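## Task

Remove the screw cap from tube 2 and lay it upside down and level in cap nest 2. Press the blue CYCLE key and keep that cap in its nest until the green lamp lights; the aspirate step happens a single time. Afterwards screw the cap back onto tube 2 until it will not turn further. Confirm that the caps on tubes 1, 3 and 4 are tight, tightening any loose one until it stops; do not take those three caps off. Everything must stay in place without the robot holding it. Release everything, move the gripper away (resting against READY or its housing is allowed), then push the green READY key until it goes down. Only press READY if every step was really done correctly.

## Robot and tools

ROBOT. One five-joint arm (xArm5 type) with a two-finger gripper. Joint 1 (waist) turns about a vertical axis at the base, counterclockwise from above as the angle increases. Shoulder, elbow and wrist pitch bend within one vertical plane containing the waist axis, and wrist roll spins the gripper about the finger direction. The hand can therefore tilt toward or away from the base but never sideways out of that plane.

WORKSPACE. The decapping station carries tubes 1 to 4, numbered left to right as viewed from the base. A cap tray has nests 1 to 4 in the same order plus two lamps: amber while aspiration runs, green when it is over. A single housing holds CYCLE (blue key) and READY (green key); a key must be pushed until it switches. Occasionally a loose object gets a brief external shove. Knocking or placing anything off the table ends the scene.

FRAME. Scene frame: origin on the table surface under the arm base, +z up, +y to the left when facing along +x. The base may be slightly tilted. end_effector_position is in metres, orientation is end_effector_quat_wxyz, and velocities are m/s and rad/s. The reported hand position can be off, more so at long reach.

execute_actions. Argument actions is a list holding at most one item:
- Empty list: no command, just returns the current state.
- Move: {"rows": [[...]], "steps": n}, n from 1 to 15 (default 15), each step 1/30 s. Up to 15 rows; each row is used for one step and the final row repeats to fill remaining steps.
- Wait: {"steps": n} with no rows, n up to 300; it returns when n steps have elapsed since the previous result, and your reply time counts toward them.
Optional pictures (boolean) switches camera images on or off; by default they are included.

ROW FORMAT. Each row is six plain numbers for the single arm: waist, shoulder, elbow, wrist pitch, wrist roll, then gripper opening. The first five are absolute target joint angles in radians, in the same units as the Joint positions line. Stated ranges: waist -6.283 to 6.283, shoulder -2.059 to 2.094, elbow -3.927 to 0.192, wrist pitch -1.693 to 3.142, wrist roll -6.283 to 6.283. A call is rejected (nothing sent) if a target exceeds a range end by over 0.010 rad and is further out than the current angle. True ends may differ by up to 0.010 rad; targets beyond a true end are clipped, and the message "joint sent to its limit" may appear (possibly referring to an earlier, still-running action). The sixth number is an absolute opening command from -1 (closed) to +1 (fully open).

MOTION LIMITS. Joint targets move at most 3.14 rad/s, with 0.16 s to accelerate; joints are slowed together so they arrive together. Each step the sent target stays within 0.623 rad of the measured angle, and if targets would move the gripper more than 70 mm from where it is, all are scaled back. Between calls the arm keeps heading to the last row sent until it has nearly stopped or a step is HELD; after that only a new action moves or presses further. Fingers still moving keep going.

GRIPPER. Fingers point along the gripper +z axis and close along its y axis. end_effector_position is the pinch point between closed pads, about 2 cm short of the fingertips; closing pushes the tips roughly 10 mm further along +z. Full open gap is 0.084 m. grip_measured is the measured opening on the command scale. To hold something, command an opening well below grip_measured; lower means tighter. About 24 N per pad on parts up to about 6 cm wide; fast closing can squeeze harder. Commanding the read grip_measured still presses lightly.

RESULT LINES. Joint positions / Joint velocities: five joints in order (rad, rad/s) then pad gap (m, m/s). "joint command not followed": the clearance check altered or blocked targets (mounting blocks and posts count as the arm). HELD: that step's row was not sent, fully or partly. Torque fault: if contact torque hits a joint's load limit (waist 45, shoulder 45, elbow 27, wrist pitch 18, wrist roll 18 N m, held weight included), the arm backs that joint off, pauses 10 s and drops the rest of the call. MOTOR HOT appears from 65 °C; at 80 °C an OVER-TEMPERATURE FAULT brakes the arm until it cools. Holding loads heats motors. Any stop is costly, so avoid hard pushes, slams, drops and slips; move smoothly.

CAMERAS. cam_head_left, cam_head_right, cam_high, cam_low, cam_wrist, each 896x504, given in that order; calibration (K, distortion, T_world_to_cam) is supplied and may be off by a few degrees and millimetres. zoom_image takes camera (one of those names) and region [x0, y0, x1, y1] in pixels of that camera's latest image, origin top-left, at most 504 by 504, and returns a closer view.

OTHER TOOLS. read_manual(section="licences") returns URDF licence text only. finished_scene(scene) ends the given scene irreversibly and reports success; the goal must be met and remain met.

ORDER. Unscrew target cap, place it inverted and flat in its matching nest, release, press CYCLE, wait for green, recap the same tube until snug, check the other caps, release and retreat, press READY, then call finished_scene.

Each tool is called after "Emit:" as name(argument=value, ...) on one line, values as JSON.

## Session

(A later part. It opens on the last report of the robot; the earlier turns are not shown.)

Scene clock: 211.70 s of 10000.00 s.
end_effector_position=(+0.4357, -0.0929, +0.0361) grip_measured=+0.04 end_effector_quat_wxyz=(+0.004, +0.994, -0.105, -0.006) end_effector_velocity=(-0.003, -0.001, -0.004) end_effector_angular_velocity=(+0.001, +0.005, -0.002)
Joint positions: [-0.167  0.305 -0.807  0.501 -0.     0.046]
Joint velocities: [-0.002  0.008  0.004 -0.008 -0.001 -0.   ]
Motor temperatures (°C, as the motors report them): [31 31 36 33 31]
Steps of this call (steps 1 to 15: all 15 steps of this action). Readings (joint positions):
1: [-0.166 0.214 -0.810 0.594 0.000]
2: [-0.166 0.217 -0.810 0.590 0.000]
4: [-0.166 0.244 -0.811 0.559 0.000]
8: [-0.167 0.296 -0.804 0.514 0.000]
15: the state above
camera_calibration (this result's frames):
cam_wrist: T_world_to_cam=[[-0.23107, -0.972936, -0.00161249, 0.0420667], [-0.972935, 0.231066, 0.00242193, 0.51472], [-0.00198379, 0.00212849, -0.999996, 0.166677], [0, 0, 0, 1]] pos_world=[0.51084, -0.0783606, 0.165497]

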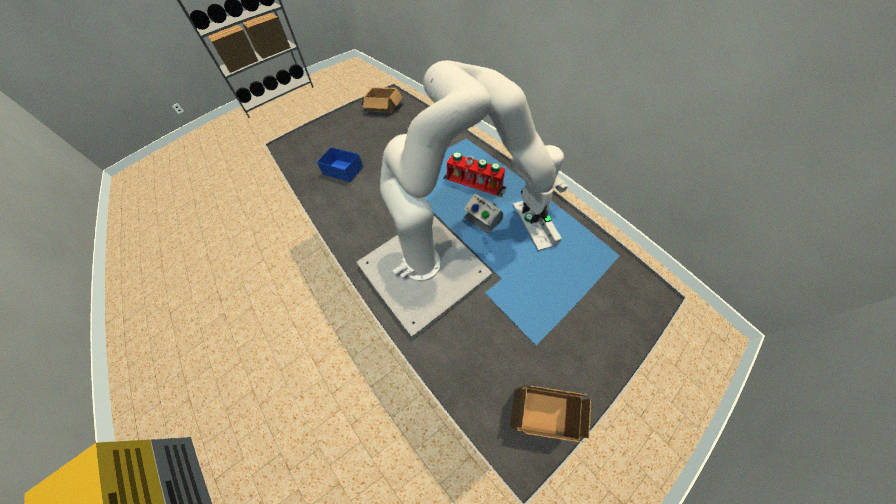

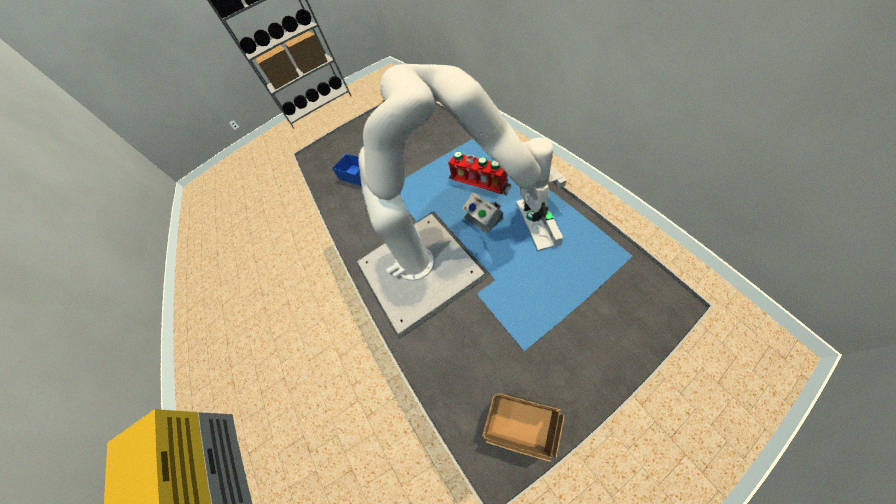

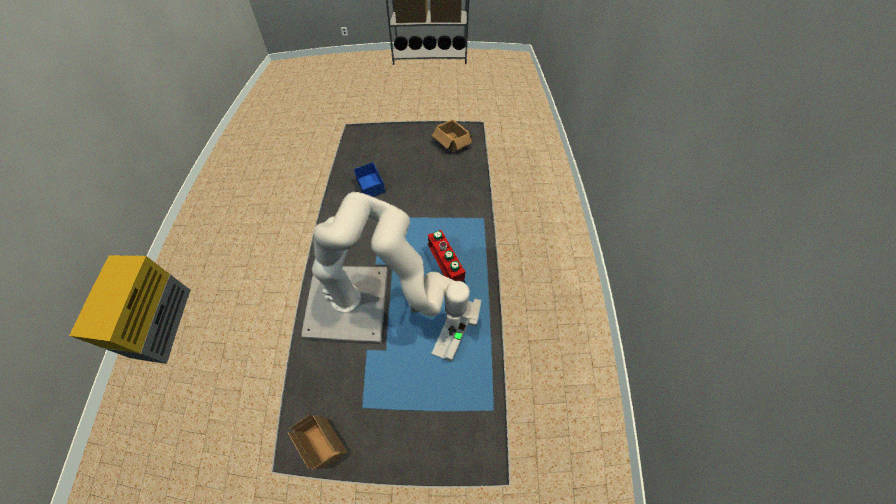

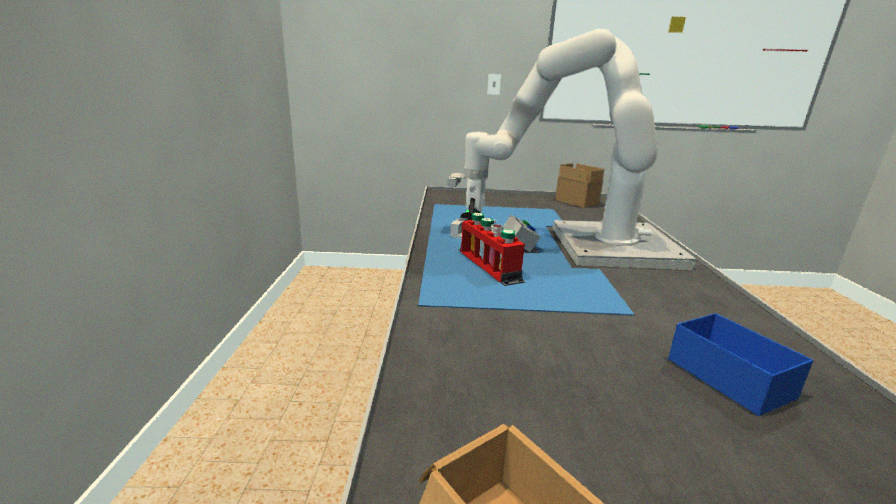

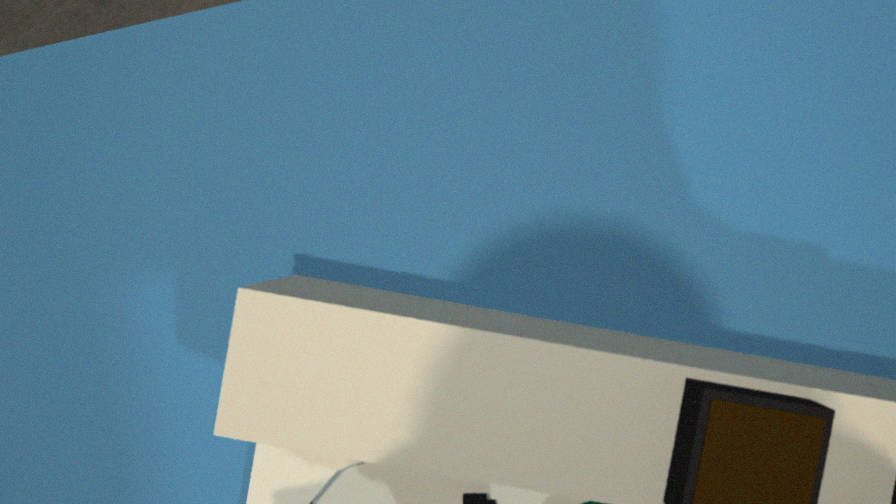

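Emit:
execute_actions(actions=[{"rows":[[-0.167,0.306,-0.806,0.5,0,-0.7]],"steps":8}], pictures=false)

Emit:
execute_actions(actions=[{"rows":[[-0.167,0.2165,-0.809,0.593,0,-0.7]],"steps":12}], pictures=false)

Emit:
execute_actions(actions=[{"rows":[[-0.1,-0.05,-0.9,0.95,0.3,-0.7]],"steps":15}], pictures=false)

Emit:
execute_actions(actions=[{"rows":[[0.25,-0.05,-0.9,0.95,0.7,-0.7]],"steps":12}], pictures=false)

Emit:
execute_actions(actions=[{"rows":[[0.514,-0.05,-0.9,0.95,1.0,-0.7]],"steps":15}], pictures=false)

Emit:
execute_actions(actions=[{"rows":[[0.514,0.03,-0.848,0.818,1.0,-0.7]],"steps":15}])

Emit:
zoom_image(camera="cam_low", region=[440,170,540,260])

Emit:
zoom_image(camera="cam_head_right", region=[430,120,530,210])

Scene clock: 219.20 s of 10000.00 s.
end_effector_position=(+0.4355, -0.0947, +0.0362) grip_measured=-0.26 end_effector_quat_wxyz=(+0.004, +0.994, -0.107, -0.006) end_effector_velocity=(-0.000, +0.002, -0.001) end_effector_angular_velocity=(+0.001, +0.002, +0.004)
Joint positions: [-0.171  0.305 -0.807  0.5   -0.     0.033]
Joint velocities: [0.004 0.002 0.    0.    0.    0.001]
Motor temperatures (°C, as the motors report them): [31 31 36 33 31]
Steps of this call (steps 1 to 15: the robot went on to your last target; steps 16 to 217: nothing new was sent; steps 218 to 225: all 8 steps of this action). Readings (joint positions):
218: [-0.167 0.306 -0.806 0.500 -0.000]
219: [-0.167 0.305 -0.807 0.500 -0.000]
221: [-0.172 0.305 -0.807 0.500 -0.000]
225: the state above

Scene clock: 219.60 s of 10000.00 s.
end_effector_position=(+0.4353, -0.0916, +0.0678) grip_measured=-0.26 end_effector_quat_wxyz=(+0.004, +0.995, -0.104, -0.008) end_effector_velocity=(-0.010, -0.004, +0.002) end_effector_angular_velocity=(+0.005, +0.025, -0.015)
Joint positions: [-0.165  0.219 -0.808  0.591  0.     0.033]
Joint velocities: [-0.014 -0.017  0.007  0.035  0.001 -0.   ]
Motor temperatures (°C, as the motors report them): [31 31 36 33 31]
Steps of this call (steps 1 to 12: all 12 steps of this action). Readings (joint positions):
1: [-0.171 0.305 -0.807 0.500 -0.000]
2: [-0.170 0.303 -0.807 0.503 -0.000]
4: [-0.168 0.278 -0.805 0.533 -0.000]
8: [-0.163 0.227 -0.810 0.579 0.000]
12: the state above

Scene clock: 220.10 s of 10000.00 s.
end_effector_position=(+0.4389, -0.0631, +0.1898) grip_measured=-0.26 end_effector_quat_wxyz=(+0.005, +0.977, -0.214, -0.004) end_effector_velocity=(-0.028, +0.019, +0.050) end_effector_angular_velocity=(+0.008, +0.064, -0.146)
Joint positions: [-0.103 -0.04  -0.897  0.932  0.285  0.033]
Joint velocities: [ 0.032 -0.128 -0.025  0.219  0.177 -0.   ]
Motor temperatures (°C, as the motors report them): [31 31 36 33 31]
Steps of this call (steps 1 to 15: all 15 steps of this action). Readings (joint positions):
1: [-0.165 0.219 -0.808 0.592 0.000]
2: [-0.165 0.216 -0.809 0.596 0.003]
4: [-0.159 0.190 -0.815 0.639 0.038]
8: [-0.132 0.080 -0.858 0.774 0.153]
15: the state above

Scene clock: 220.50 s of 10000.00 s.
end_effector_position=(+0.4379, +0.0535, +0.1920) grip_measured=-0.26 end_effector_quat_wxyz=(+0.005, +0.971, -0.237, -0.007) end_effector_velocity=(-0.040, +0.345, +0.008) end_effector_angular_velocity=(-0.001, -0.012, -0.102)
Joint positions: [ 0.163 -0.048 -0.899  0.948  0.599  0.033]
Joint velocities: [ 0.792 -0.017 -0.008  0.015  0.894 -0.   ]
Motor temperatures (°C, as the motors report them): [31 31 36 33 31]
Steps of this call (steps 1 to 12: all 12 steps of this action). Readings (joint positions):
1: [-0.102 -0.043 -0.898 0.938 0.290]
2: [-0.099 -0.044 -0.898 0.941 0.297]
4: [-0.066 -0.045 -0.897 0.944 0.341]
8: [0.054 -0.046 -0.898 0.946 0.473]
12: the state above

Scene clock: 221.00 s of 10000.00 s.
end_effector_position=(+0.3958, +0.1955, +0.1928) grip_measured=-0.26 end_effector_quat_wxyz=(+0.005, +0.966, -0.260, -0.006) end_effector_velocity=(-0.026, +0.052, -0.001) end_effector_angular_velocity=(-0.002, +0.001, -0.051)
Joint positions: [ 0.502 -0.05  -0.9    0.95   0.985  0.033]
Joint velocities: [ 0.133  0.001  0.001  0.     0.185 -0.   ]
Motor temperatures (°C, as the motors report them): [31 31 36 33 31]
Steps of this call (steps 1 to 15: all 15 steps of this action). Readings (joint positions):
1: [0.188 -0.048 -0.899 0.949 0.627]
2: [0.211 -0.049 -0.899 0.949 0.653]
4: [0.262 -0.049 -0.900 0.949 0.713]
8: [0.373 -0.049 -0.900 0.950 0.839]
15: the state above

Scene clock: 221.50 s of 10000.00 s.
end_effector_position=(+0.3958, +0.2012, +0.1492) grip_measured=-0.26 end_effector_quat_wxyz=(+0.004, +0.965, -0.262, -0.004) end_effector_velocity=(+0.003, +0.005, -0.007) end_effector_angular_velocity=(+0.008, -0.016, +0.006)
Joint positions: [ 0.514  0.028 -0.85   0.819  1.     0.033]
Joint velocities: [ 0.007  0.016  0.007 -0.042  0.001 -0.001]
Motor temperatures (°C, as the motors report them): [31 31 36 33 31]
Steps of this call (steps 1 to 15: all 15 steps of this action). Readings (joint positions):
1: [0.506 -0.050 -0.900 0.950 0.990]
2: [0.508 -0.049 -0.899 0.946 0.993]
4: [0.510 -0.030 -0.888 0.909 0.997]
8: [0.512 0.021 -0.852 0.840 0.999]
15: the state above
camera_calibration (this result's frames):
cam_wrist: T_world_to_cam=[[-0.524701, -0.851285, -0.00172121, 0.411019], [-0.851282, 0.524704, -0.00212823, 0.301118], [0.00271485, 0.000348552, -0.999996, 0.277569], [0, 0, 0, 1]] pos_world=[0.471245, 0.1918, 0.278916]

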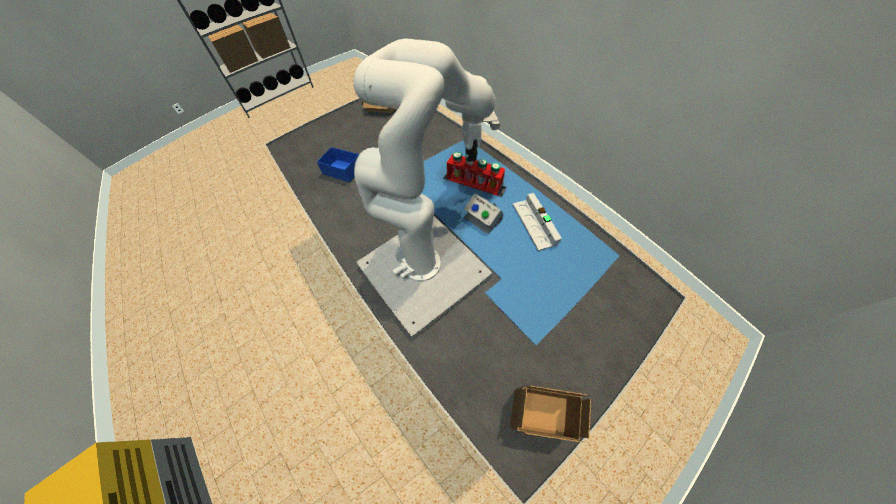

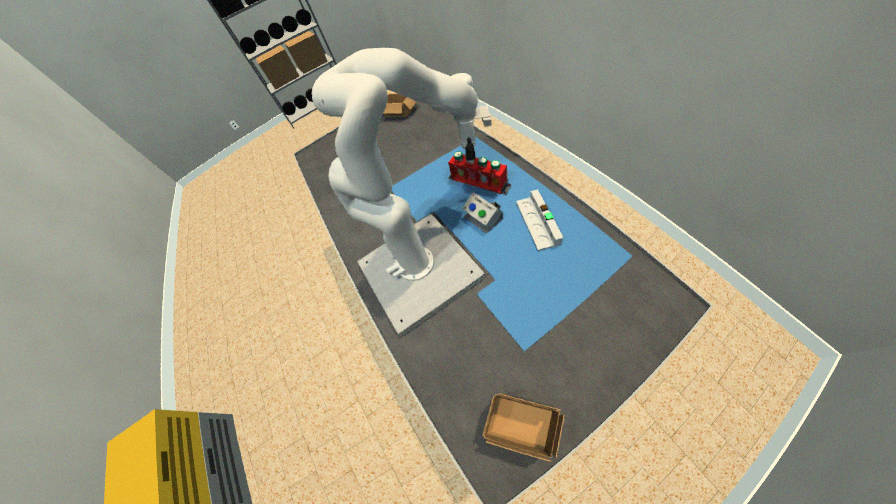

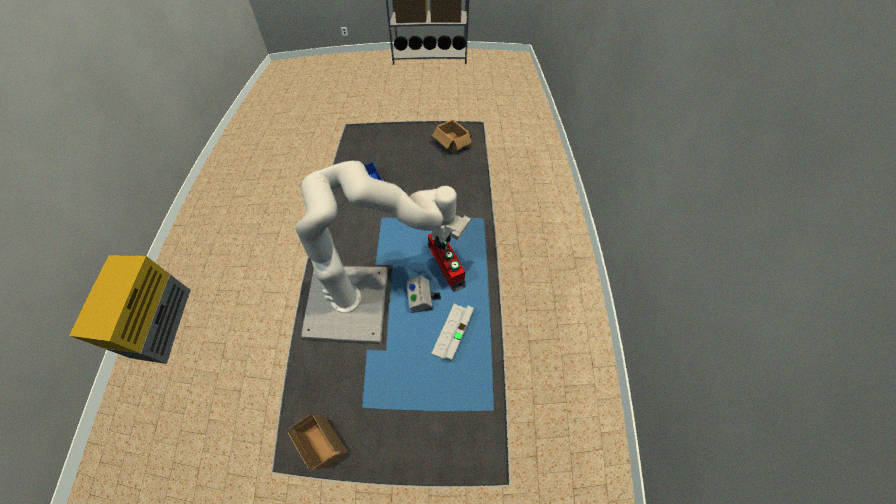

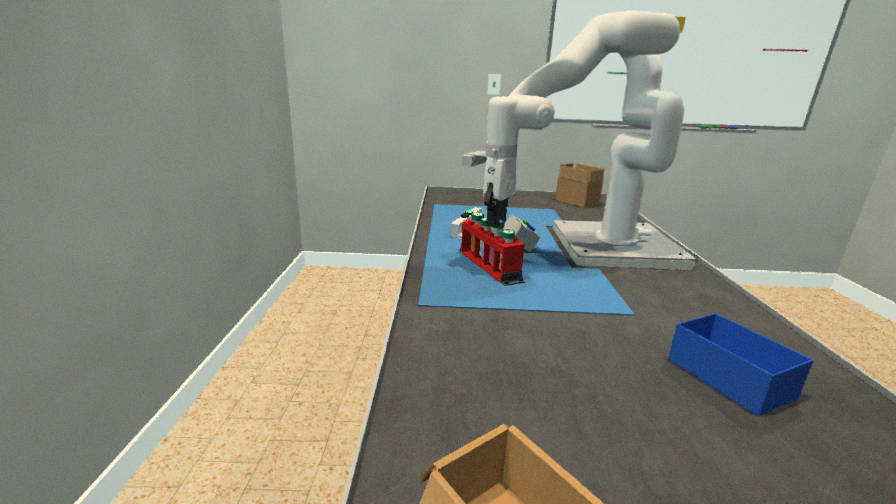

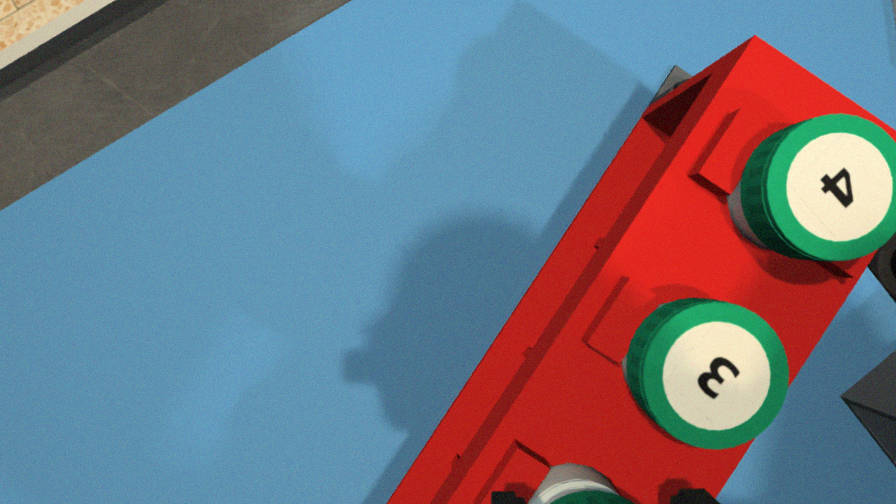

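Region (440, 170, 540, 260) of cam_low's 896x504 image, scaled by 5.040, with more detail than that image has; it fills the top 454 rows of this view, and the rest is white.

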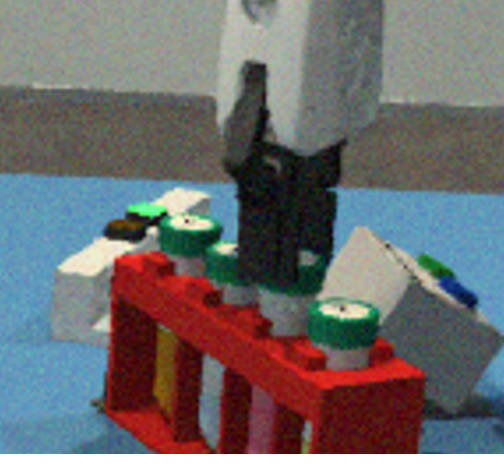

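Region (430, 120, 530, 210) of cam_head_right's 896x504 image, scaled by 5.040, with more detail than that image has; it fills the top 454 rows of this view, and the rest is white.

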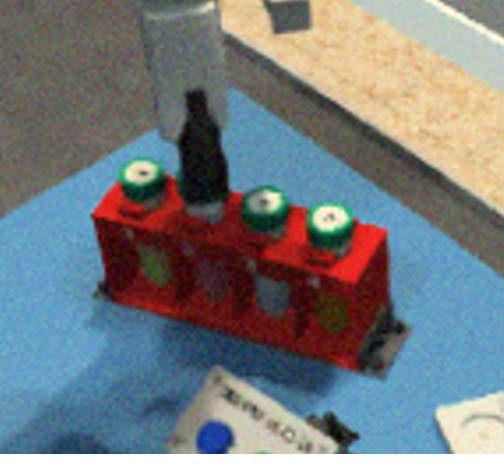

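Emit:
execute_actions(actions=[{"rows":[[0.514,0.046,-0.839,0.793,1.0,-0.7]],"steps":10}], pictures=false)

Emit:
execute_actions(actions=[{"rows":[[0.514,0.054,-0.835,0.781,2.15,-0.7]],"steps":15}], pictures=false)

Emit:
execute_actions(actions=[{"rows":[[0.514,0.054,-0.835,0.781,2.15,0.05]],"steps":6}])

Emit:
zoom_image(camera="cam_low", region=[440,170,540,260])

Emit:
zoom_image(camera="cam_head_right", region=[430,120,530,210])

Scene clock: 227.77 s of 10000.00 s.
end_effector_position=(+0.3951, +0.2007, +0.1402) grip_measured=-0.26 end_effector_quat_wxyz=(+0.005, +0.965, -0.262, -0.005) end_effector_velocity=(-0.000, +0.000, -0.004) end_effector_angular_velocity=(+0.001, -0.002, +0.000)
Joint positions: [ 0.513  0.044 -0.84   0.795  1.     0.033]
Joint velocities: [ 0.001  0.006  0.007 -0.016  0.001  0.   ]
Motor temperatures (°C, as the motors report them): [31 31 35 33 31]
Steps of this call (steps 1 to 15: the robot went on to your last target; steps 16 to 178: nothing new was sent; steps 179 to 188: all 10 steps of this action). Readings (joint positions):
179: [0.514 0.030 -0.848 0.818 1.000]
180: [0.514 0.031 -0.847 0.816 1.000]
182: [0.514 0.037 -0.844 0.806 1.000]
186: [0.513 0.043 -0.841 0.796 1.000]
188: the state above

Scene clock: 228.27 s of 10000.00 s.
end_effector_position=(+0.3936, +0.2000, +0.1339) grip_measured=-0.25 end_effector_quat_wxyz=(+0.009, +0.746, -0.666, -0.004) end_effector_velocity=(-0.005, -0.001, -0.005) end_effector_angular_velocity=(-0.043, -0.004, -2.092)
Joint positions: [ 0.514  0.054 -0.833  0.783  1.928  0.033]
Joint velocities: [0.002 0.005 0.008 0.001 2.094 0.001]
Motor temperatures (°C, as the motors report them): [31 31 35 33 31]
Steps of this call (steps 1 to 15: all 15 steps of this action). Readings (joint positions):
1: [0.513 0.044 -0.840 0.795 1.000]
2: [0.513 0.044 -0.840 0.794 1.004]
4: [0.514 0.045 -0.839 0.793 1.047]
8: [0.514 0.049 -0.838 0.787 1.324]
15: the state above

Scene clock: 228.47 s of 10000.00 s.
end_effector_position=(+0.3909, +0.1988, +0.1306) grip_measured=+0.01 end_effector_quat_wxyz=(-0.014, -0.675, +0.738, +0.004) end_effector_velocity=(+0.010, +0.005, +0.009) end_effector_angular_velocity=(+0.008, -0.032, -0.248)
Joint positions: [ 0.514  0.058 -0.829  0.783  2.13   0.044]
Joint velocities: [ 0.    -0.004 -0.019 -0.009  0.249  0.023]
Motor temperatures (°C, as the motors report them): [31 31 35 33 31]
Steps of this call (steps 1 to 6: all 6 steps of this action). Readings (joint positions):
1: [0.514 0.054 -0.833 0.783 1.993]
2: [0.514 0.054 -0.833 0.783 2.043]
4: [0.514 0.057 -0.830 0.783 2.104]
6: the state above
camera_calibration (this result's frames):
cam_wrist: T_world_to_cam=[[-0.99376, 0.110867, 0.0122651, 0.396559], [0.110553, 0.993585, -0.0238038, -0.168213], [-0.0148255, -0.0222993, -0.999641, 0.270292], [0, 0, 0, 1]] pos_world=[0.416688, 0.129196, 0.261327]

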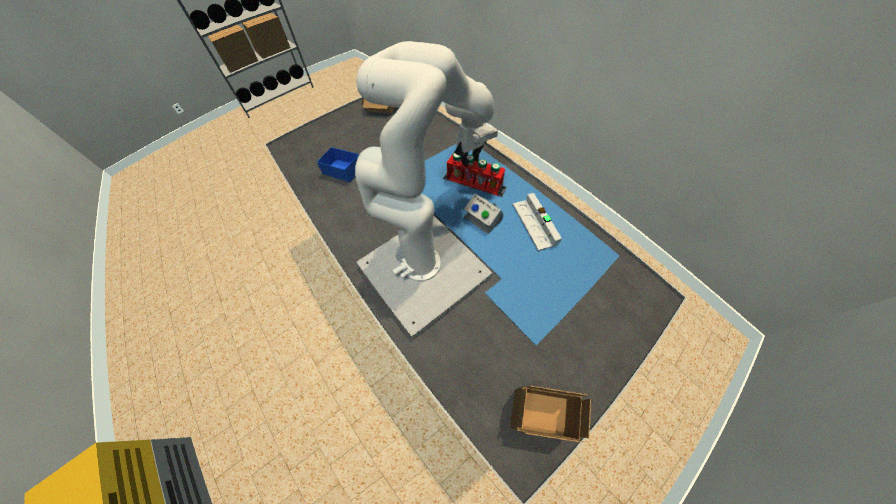

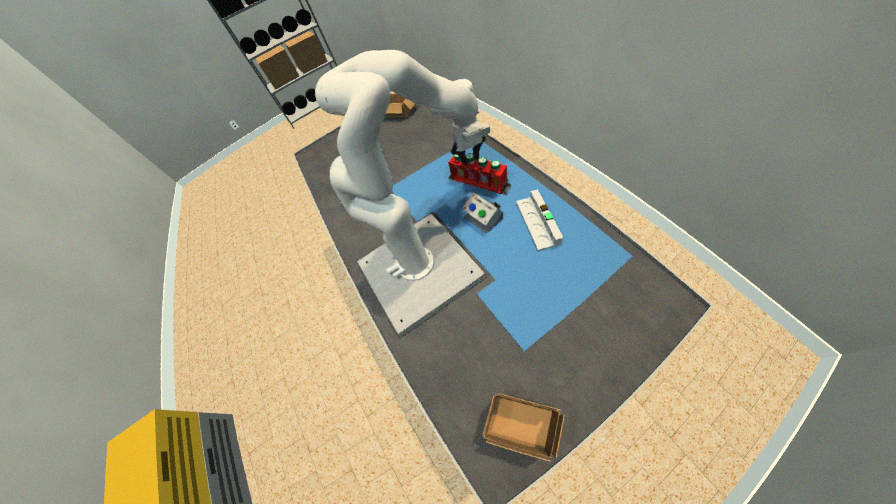

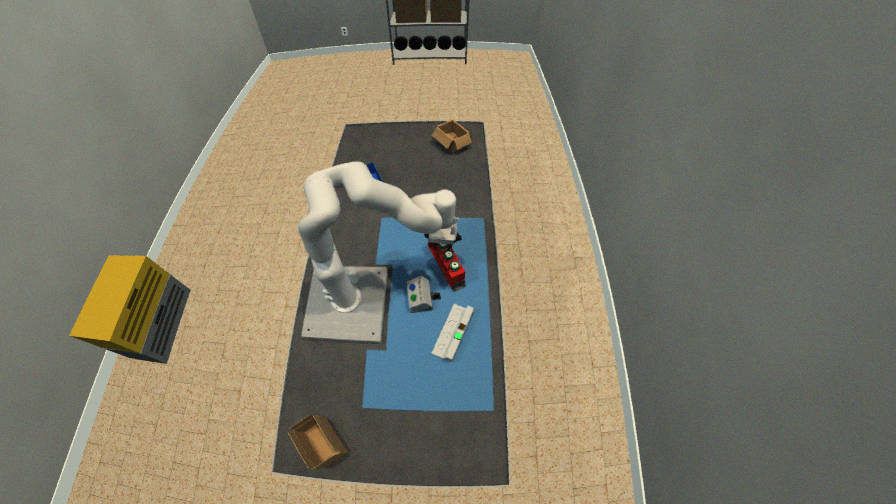

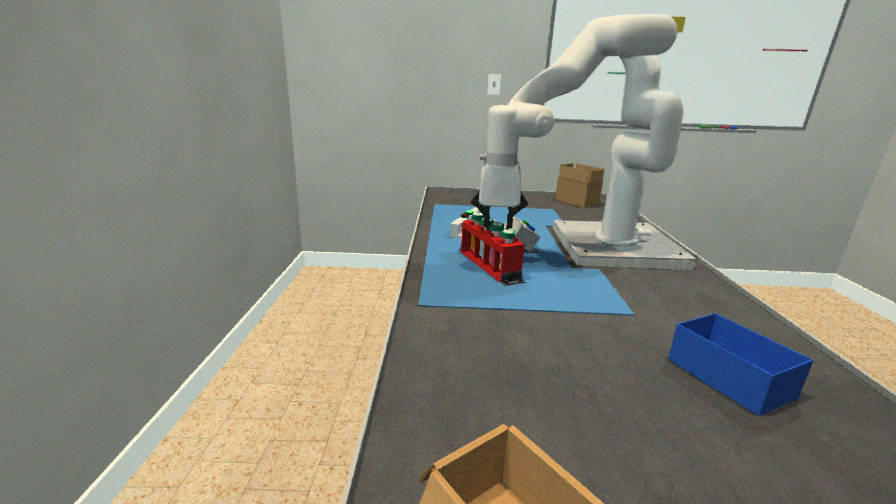

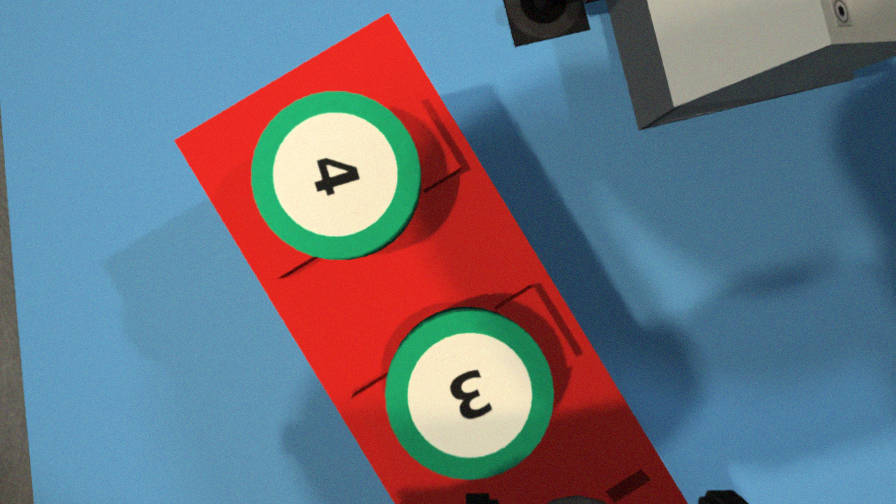

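Region (440, 170, 540, 260) of cam_low's 896x504 image, scaled by 5.040, with more detail than that image has; it fills the top 454 rows of this view, and the rest is white.

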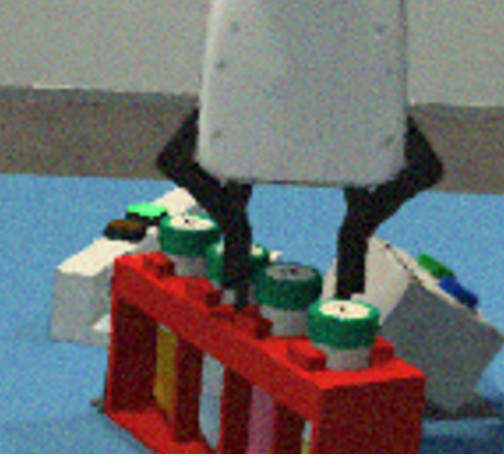

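Region (430, 120, 530, 210) of cam_head_right's 896x504 image, scaled by 5.040, with more detail than that image has; it fills the top 454 rows of this view, and the rest is white.

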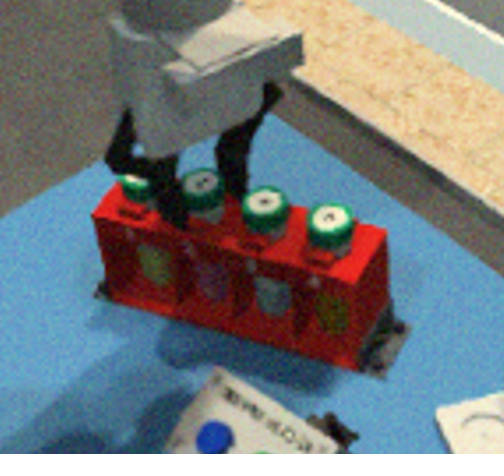

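Emit:
execute_actions(actions=[{"rows":[[0.514,0.056,-0.834,0.778,1.0,0.05]],"steps":15}], pictures=false)

Emit:
execute_actions(actions=[{"rows":[[0.514,0.056,-0.834,0.778,1.0,0.05],[0.514,0.056,-0.834,0.778,1.0,0.05],[0.514,0.056,-0.834,0.778,1.0,0.05],[0.514,0.056,-0.834,0.778,1.0,-0.7]],"steps":10}], pictures=false)

Emit:
execute_actions(actions=[{"rows":[[0.514,0.058,-0.833,0.775,2.05,-0.7]],"steps":15}], pictures=false)

Emit:
execute_actions(actions=[{"rows":[[0.514,0.058,-0.833,0.775,2.05,-0.7],[0.514,0.058,-0.833,0.775,2.05,-0.7],[0.514,0.058,-0.833,0.775,2.05,0.05],[0.514,0.058,-0.833,0.775,2.05,0.05],[0.514,0.058,-0.833,0.775,2.05,0.05],[0.514,0.058,-0.833,0.775,1.0,0.05]],"steps":15}], pictures=false)

Emit:
execute_actions(actions=[{"rows":[[0.514,0.058,-0.833,0.775,1.0,0.05],[0.514,0.058,-0.833,0.775,1.0,0.05],[0.514,0.058,-0.833,0.775,1.0,0.05],[0.514,0.058,-0.833,0.775,1.0,0.05],[0.514,0.058,-0.833,0.775,1.0,0.05],[0.514,0.058,-0.833,0.775,1.0,0.05],[0.514,0.058,-0.833,0.775,1.0,0.05],[0.514,0.058,-0.833,0.775,1.0,-0.7]],"steps":14}], pictures=false)

Emit:
execute_actions(actions=[{"rows":[[0.514,0.06,-0.832,0.772,2.05,-0.7]],"steps":15}], pictures=false)

Emit:
execute_actions(actions=[{"rows":[[0.514,0.06,-0.832,0.772,2.05,-0.7],[0.514,0.06,-0.832,0.772,2.05,-0.7],[0.514,0.06,-0.832,0.772,2.05,0.05],[0.514,0.06,-0.832,0.772,2.05,0.05],[0.514,0.06,-0.832,0.772,2.05,0.05],[0.514,0.06,-0.832,0.772,1.0,0.05]],"steps":15}], pictures=false)

Emit:
execute_actions(actions=[{"rows":[[0.514,0.06,-0.832,0.772,1.0,0.05],[0.514,0.06,-0.832,0.772,1.0,0.05],[0.514,0.06,-0.832,0.772,1.0,0.05],[0.514,0.06,-0.832,0.772,1.0,0.05],[0.514,0.06,-0.832,0.772,1.0,0.05],[0.514,0.06,-0.832,0.772,1.0,0.05],[0.514,0.06,-0.832,0.772,1.0,0.05],[0.514,0.06,-0.832,0.772,1.0,-0.7]],"steps":14}], pictures=false)

Emit:
execute_actions(actions=[{"rows":[[0.514,0.062,-0.831,0.769,2.05,-0.7]],"steps":15}], pictures=false)

Emit:
execute_actions(actions=[{"rows":[[0.514,0.062,-0.831,0.769,2.05,-0.7],[0.514,0.062,-0.831,0.769,2.05,-0.7],[0.514,0.062,-0.831,0.769,2.05,0.05],[0.514,0.062,-0.831,0.769,2.05,0.05],[0.514,0.062,-0.831,0.769,2.05,0.05],[0.514,0.062,-0.831,0.769,1.0,0.05]],"steps":15}], pictures=false)

Emit:
execute_actions(actions=[{"rows":[[0.514,0.062,-0.831,0.769,1.0,0.05],[0.514,0.062,-0.831,0.769,1.0,0.05],[0.514,0.062,-0.831,0.769,1.0,0.05],[0.514,0.062,-0.831,0.769,1.0,0.05],[0.514,0.062,-0.831,0.769,1.0,0.05],[0.514,0.062,-0.831,0.769,1.0,0.05],[0.514,0.062,-0.831,0.769,1.0,0.05],[0.514,0.062,-0.831,0.769,1.0,-0.7]],"steps":14}], pictures=false)

Emit:
execute_actions(actions=[{"rows":[[0.514,0.064,-0.83,0.766,2.05,-0.7]],"steps":15}], pictures=false)

Emit:
execute_actions(actions=[{"rows":[[0.514,0.064,-0.83,0.766,2.05,-0.7],[0.514,0.064,-0.83,0.766,2.05,-0.7],[0.514,0.064,-0.83,0.766,2.05,0.05],[0.514,0.064,-0.83,0.766,2.05,0.05],[0.514,0.064,-0.83,0.766,2.05,0.05],[0.514,0.03,-0.848,0.818,2.05,0.05]],"steps":15}])

Emit:
zoom_image(camera="cam_low", region=[440,170,540,260])

Emit:
zoom_image(camera="cam_head_right", region=[430,120,530,210])

Scene clock: 249.77 s of 10000.00 s.
end_effector_position=(+0.3945, +0.2007, +0.1337) grip_measured=+0.04 end_effector_quat_wxyz=(+0.006, +0.930, -0.367, -0.005) end_effector_velocity=(+0.000, +0.000, -0.001) end_effector_angular_velocity=(+0.030, +0.014, +2.094)
Joint positions: [ 0.514  0.056 -0.834  0.778  1.221  0.046]
Joint velocities: [ 0.001  0.002  0.    -0.003 -2.093 -0.   ]
Motor temperatures (°C, as the motors report them): [31 31 36 33 31]
Steps of this call (steps 1 to 30: the robot went on to your last target; steps 31 to 624: nothing new was sent; steps 625 to 639: all 15 steps of this action). Readings (joint positions):
625: [0.514 0.054 -0.835 0.781 2.150]
626: [0.514 0.054 -0.835 0.781 2.146]
628: [0.514 0.054 -0.835 0.781 2.103]
632: [0.514 0.055 -0.834 0.780 1.826]
639: the state above

Scene clock: 250.10 s of 10000.00 s.
end_effector_position=(+0.3951, +0.2012, +0.1343) grip_measured=-0.25 end_effector_quat_wxyz=(+0.004, +0.965, -0.264, -0.005) end_effector_velocity=(+0.001, +0.000, +0.000) end_effector_angular_velocity=(+0.002, -0.002, +0.049)
Joint positions: [ 0.514  0.056 -0.835  0.777  1.004  0.033]
Joint velocities: [ 0.    -0.    -0.001 -0.001 -0.048 -0.   ]
Motor temperatures (°C, as the motors report them): [31 31 36 33 31]
Steps of this call (steps 1 to 10: all 10 steps of this action). Readings (joint positions):
1: [0.514 0.056 -0.834 0.778 1.157]
2: [0.514 0.056 -0.834 0.778 1.107]
4: [0.514 0.056 -0.834 0.778 1.046]
8: [0.514 0.056 -0.835 0.777 1.009]
10: the state above

Scene clock: 250.60 s of 10000.00 s.
end_effector_position=(+0.3941, +0.2004, +0.1326) grip_measured=-0.25 end_effector_quat_wxyz=(+0.008, +0.757, -0.653, -0.003) end_effector_velocity=(-0.004, +0.000, -0.001) end_effector_angular_velocity=(-0.030, -0.005, -1.718)
Joint positions: [ 0.514  0.057 -0.833  0.776  1.894  0.033]
Joint velocities: [ 0.004 -0.003  0.004  0.007  1.722  0.   ]
Motor temperatures (°C, as the motors report them): [31 31 36 33 31]
Steps of this call (steps 1 to 15: all 15 steps of this action). Readings (joint positions):
1: [0.514 0.056 -0.835 0.777 1.003]
2: [0.514 0.056 -0.835 0.777 1.005]
4: [0.515 0.056 -0.835 0.777 1.044]
8: [0.514 0.057 -0.834 0.777 1.314]
15: the state above

Scene clock: 251.10 s of 10000.00 s.
end_effector_position=(+0.3944, +0.2006, +0.1325) grip_measured=+0.04 end_effector_quat_wxyz=(+0.007, +0.857, -0.516, -0.004) end_effector_velocity=(-0.000, +0.000, +0.001) end_effector_angular_velocity=(+0.039, +0.018, +2.701)
Joint positions: [ 0.514  0.058 -0.833  0.775  1.554  0.046]
Joint velocities: [ 0.    -0.002 -0.     0.001 -2.701  0.   ]
Motor temperatures (°C, as the motors report them): [31 31 36 33 31]
Steps of this call (steps 1 to 15: all 15 steps of this action). Readings (joint positions):
1: [0.514 0.057 -0.832 0.776 1.945]
2: [0.514 0.057 -0.832 0.777 1.981]
4: [0.514 0.057 -0.832 0.777 2.020]
8: [0.514 0.059 -0.832 0.775 2.028]
15: the state above

Scene clock: 251.57 s of 10000.00 s.
end_effector_position=(+0.3951, +0.2012, +0.1333) grip_measured=-0.25 end_effector_quat_wxyz=(+0.004, +0.965, -0.264, -0.005) end_effector_velocity=(-0.000, -0.000, -0.000) end_effector_angular_velocity=(+0.000, +0.001, +0.047)
Joint positions: [ 0.514  0.058 -0.834  0.774  1.004  0.033]
Joint velocities: [-0.001 -0.     0.     0.    -0.048 -0.   ]
Motor temperatures (°C, as the motors report them): [31 31 36 33 31]
Steps of this call (steps 1 to 14: all 14 steps of this action). Readings (joint positions):
1: [0.514 0.058 -0.833 0.775 1.464]
2: [0.514 0.058 -0.833 0.775 1.376]
4: [0.514 0.058 -0.833 0.775 1.218]
8: [0.514 0.058 -0.833 0.775 1.045]
14: the state above

Scene clock: 252.07 s of 10000.00 s.
end_effector_position=(+0.3940, +0.2004, +0.1317) grip_measured=-0.25 end_effector_quat_wxyz=(+0.008, +0.757, -0.653, -0.003) end_effector_velocity=(-0.002, +0.000, -0.002) end_effector_angular_velocity=(-0.029, -0.008, -1.717)
Joint positions: [ 0.514  0.059 -0.831  0.774  1.894  0.033]
Joint velocities: [ 0.003  0.001  0.005 -0.001  1.72  -0.001]
Motor temperatures (°C, as the motors report them): [31 31 36 33 31]
Steps of this call (steps 1 to 15: all 15 steps of this action). Readings (joint positions):
1: [0.514 0.058 -0.834 0.774 1.003]
2: [0.514 0.058 -0.834 0.774 1.005]
4: [0.515 0.058 -0.834 0.774 1.044]
8: [0.514 0.059 -0.833 0.774 1.314]
15: the state above

Scene clock: 252.57 s of 10000.00 s.
end_effector_position=(+0.3944, +0.2006, +0.1314) grip_measured=+0.04 end_effector_quat_wxyz=(+0.007, +0.857, -0.516, -0.004) end_effector_velocity=(+0.000, +0.000, +0.001) end_effector_angular_velocity=(+0.040, +0.018, +2.701)
Joint positions: [ 0.514  0.06  -0.832  0.772  1.554  0.046]
Joint velocities: [ 0.    -0.002 -0.002  0.003 -2.701  0.   ]
Motor temperatures (°C, as the motors report them): [31 31 36 33 31]
Steps of this call (steps 1 to 15: all 15 steps of this action). Readings (joint positions):
1: [0.514 0.059 -0.831 0.774 1.945]
2: [0.514 0.059 -0.831 0.774 1.981]
4: [0.514 0.059 -0.831 0.774 2.020]
8: [0.514 0.062 -0.831 0.771 2.028]
15: the state above

Scene clock: 253.03 s of 10000.00 s.
end_effector_position=(+0.3952, +0.2012, +0.1323) grip_measured=-0.25 end_effector_quat_wxyz=(+0.004, +0.965, -0.263, -0.005) end_effector_velocity=(-0.000, -0.001, -0.000) end_effector_angular_velocity=(-0.001, +0.003, +0.046)
Joint positions: [ 0.514  0.06  -0.833  0.771  1.004  0.033]
Joint velocities: [-0.002  0.     0.     0.003 -0.048 -0.   ]
Motor temperatures (°C, as the motors report them): [31 31 36 33 31]
Steps of this call (steps 1 to 14: all 14 steps of this action). Readings (joint positions):
1: [0.514 0.060 -0.832 0.772 1.464]
2: [0.514 0.060 -0.832 0.772 1.376]
4: [0.514 0.060 -0.832 0.772 1.218]
8: [0.514 0.060 -0.832 0.772 1.045]
14: the state above

Scene clock: 253.53 s of 10000.00 s.
end_effector_position=(+0.3939, +0.2005, +0.1309) grip_measured=-0.25 end_effector_quat_wxyz=(+0.008, +0.757, -0.653, -0.003) end_effector_velocity=(-0.003, +0.002, -0.002) end_effector_angular_velocity=(-0.028, -0.009, -1.714)
Joint positions: [ 0.514  0.061 -0.831  0.771  1.894  0.033]
Joint velocities: [ 0.007  0.003  0.003 -0.001  1.722  0.   ]
Motor temperatures (°C, as the motors report them): [31 31 36 33 31]
Steps of this call (steps 1 to 15: all 15 steps of this action). Readings (joint positions):
1: [0.514 0.060 -0.833 0.771 1.003]
2: [0.514 0.060 -0.833 0.771 1.005]
4: [0.515 0.060 -0.833 0.771 1.044]
8: [0.514 0.060 -0.832 0.771 1.314]
15: the state above

Scene clock: 254.03 s of 10000.00 s.
end_effector_position=(+0.3944, +0.2005, +0.1303) grip_measured=+0.04 end_effector_quat_wxyz=(+0.007, +0.857, -0.516, -0.004) end_effector_velocity=(+0.000, +0.001, +0.002) end_effector_angular_velocity=(+0.041, +0.016, +2.702)
Joint positions: [ 0.514  0.063 -0.831  0.769  1.554  0.046]
Joint velocities: [ 0.002 -0.004 -0.002  0.002 -2.7    0.   ]
Motor temperatures (°C, as the motors report them): [31 31 36 33 31]
Steps of this call (steps 1 to 15: all 15 steps of this action). Readings (joint positions):
1: [0.514 0.061 -0.830 0.771 1.945]
2: [0.515 0.061 -0.830 0.771 1.981]
4: [0.515 0.061 -0.830 0.771 2.020]
8: [0.513 0.064 -0.829 0.768 2.028]
15: the state above

Scene clock: 254.50 s of 10000.00 s.
end_effector_position=(+0.3949, +0.2013, +0.1310) grip_measured=-0.25 end_effector_quat_wxyz=(+0.004, +0.965, -0.263, -0.005) end_effector_velocity=(-0.000, -0.000, -0.000) end_effector_angular_velocity=(+0.000, +0.001, +0.048)
Joint positions: [ 0.515  0.062 -0.832  0.768  1.004  0.033]
Joint velocities: [ 0.    -0.     0.     0.001 -0.048  0.   ]
Motor temperatures (°C, as the motors report them): [31 31 36 33 31]
Steps of this call (steps 1 to 14: all 14 steps of this action). Readings (joint positions):
1: [0.514 0.062 -0.831 0.769 1.464]
2: [0.514 0.062 -0.831 0.769 1.376]
4: [0.514 0.062 -0.831 0.769 1.218]
8: [0.514 0.062 -0.831 0.769 1.045]
14: the state above

Scene clock: 255.00 s of 10000.00 s.
end_effector_position=(+0.3937, +0.2004, +0.1299) grip_measured=-0.25 end_effector_quat_wxyz=(+0.008, +0.757, -0.653, -0.003) end_effector_velocity=(-0.002, +0.002, -0.008) end_effector_angular_velocity=(-0.027, -0.012, -1.715)
Joint positions: [ 0.514  0.062 -0.829  0.769  1.894  0.033]
Joint velocities: [ 0.007  0.015  0.009 -0.022  1.723  0.001]
Motor temperatures (°C, as the motors report them): [31 31 36 33 31]
Steps of this call (steps 1 to 15: all 15 steps of this action). Readings (joint positions):
1: [0.515 0.062 -0.832 0.768 1.003]
2: [0.515 0.062 -0.832 0.768 1.005]
4: [0.515 0.062 -0.832 0.768 1.044]
8: [0.514 0.062 -0.831 0.768 1.314]
15: the state above

Scene clock: 255.50 s of 10000.00 s.
end_effector_position=(+0.3951, +0.2008, +0.1466) grip_measured=+0.04 end_effector_quat_wxyz=(+0.007, +0.704, -0.710, -0.002) end_effector_velocity=(-0.010, -0.004, +0.001) end_effector_angular_velocity=(-0.015, +0.030, -0.004)
Joint positions: [ 0.514  0.032 -0.847  0.814  2.049  0.046]
Joint velocities: [ 0.002 -0.013  0.003  0.043  0.006  0.   ]
Motor temperatures (°C, as the motors report them): [31 31 36 33 31]
Steps of this call (steps 1 to 15: all 15 steps of this action). Readings (joint positions):
1: [0.514 0.063 -0.829 0.768 1.945]
2: [0.514 0.063 -0.829 0.768 1.981]
4: [0.514 0.063 -0.829 0.768 2.020]
8: [0.513 0.060 -0.831 0.777 2.044]
15: the state above
camera_calibration (this result's frames):
cam_wrist: T_world_to_cam=[[-0.999514, 0.0311263, 0.00146177, 0.420159], [0.0311003, 0.999399, -0.0153003, -0.141294], [-0.00193714, -0.0152474, -0.999882, 0.279917], [0, 0, 0, 1]] pos_world=[0.424891, 0.132399, 0.277108]

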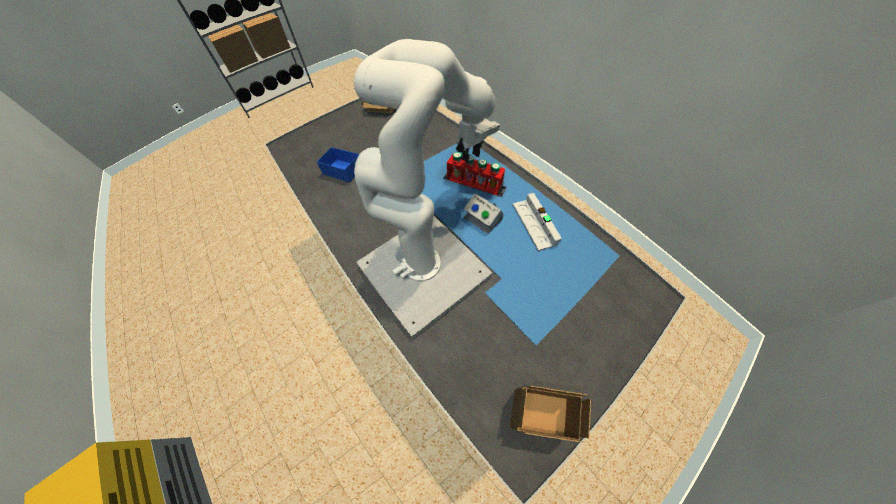

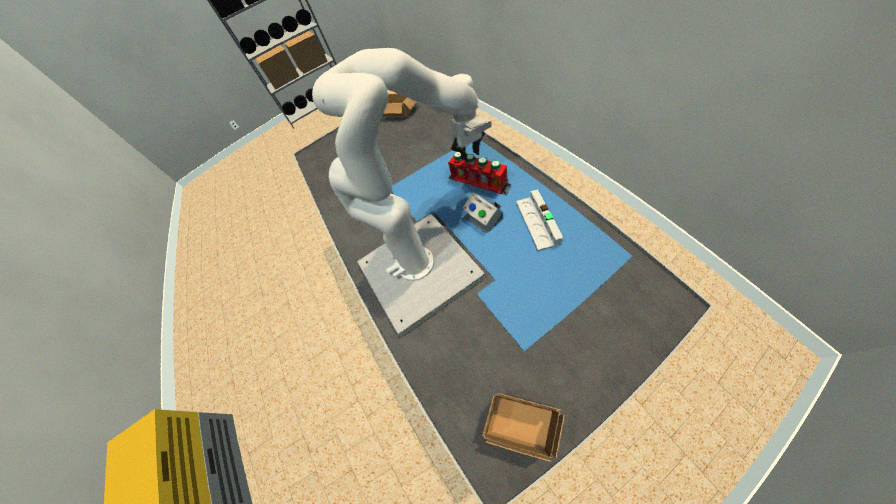

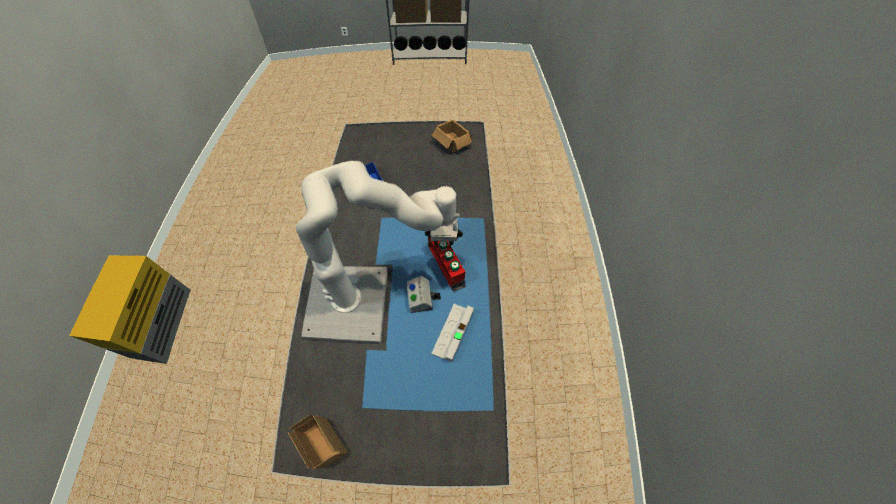

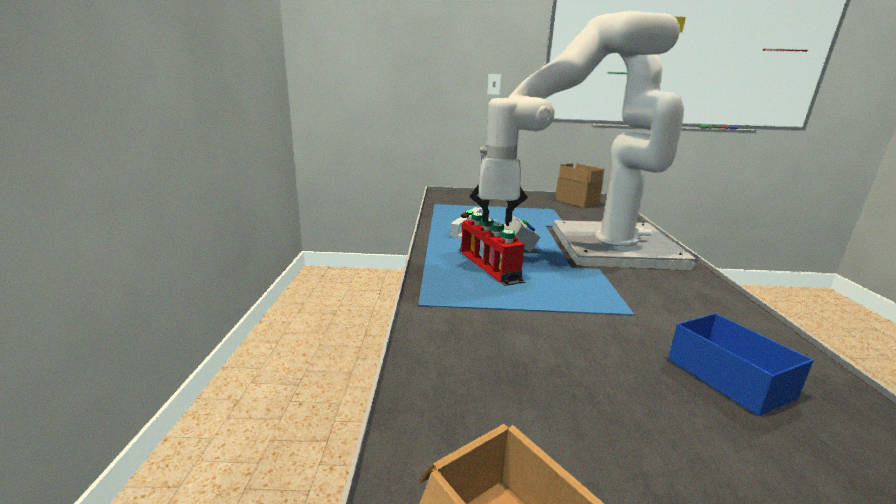

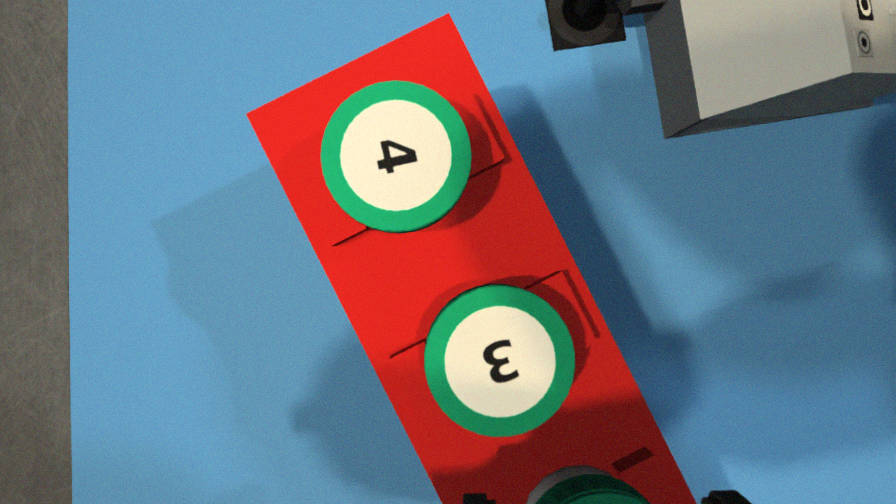

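Region (440, 170, 540, 260) of cam_low's 896x504 image, scaled by 5.040, with more detail than that image has; it fills the top 454 rows of this view, and the rest is white.

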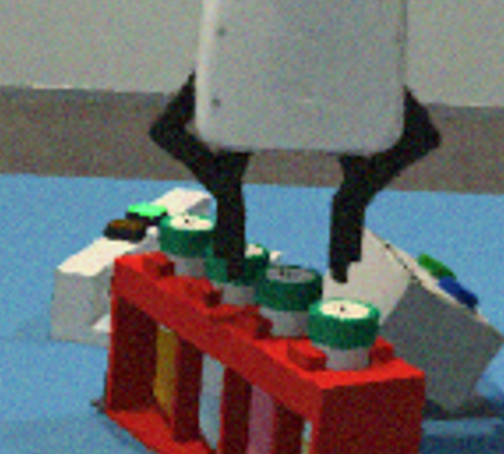

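Region (430, 120, 530, 210) of cam_head_right's 896x504 image, scaled by 5.040, with more detail than that image has; it fills the top 454 rows of this view, and the rest is white.

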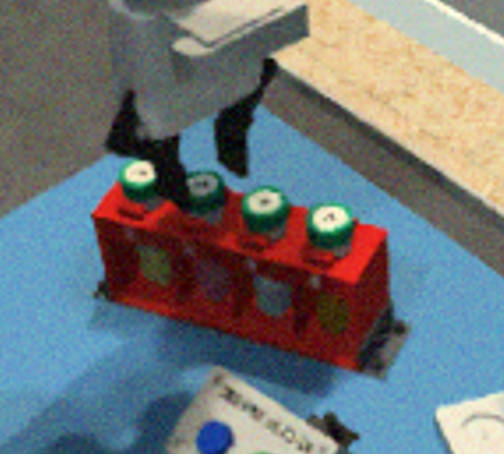

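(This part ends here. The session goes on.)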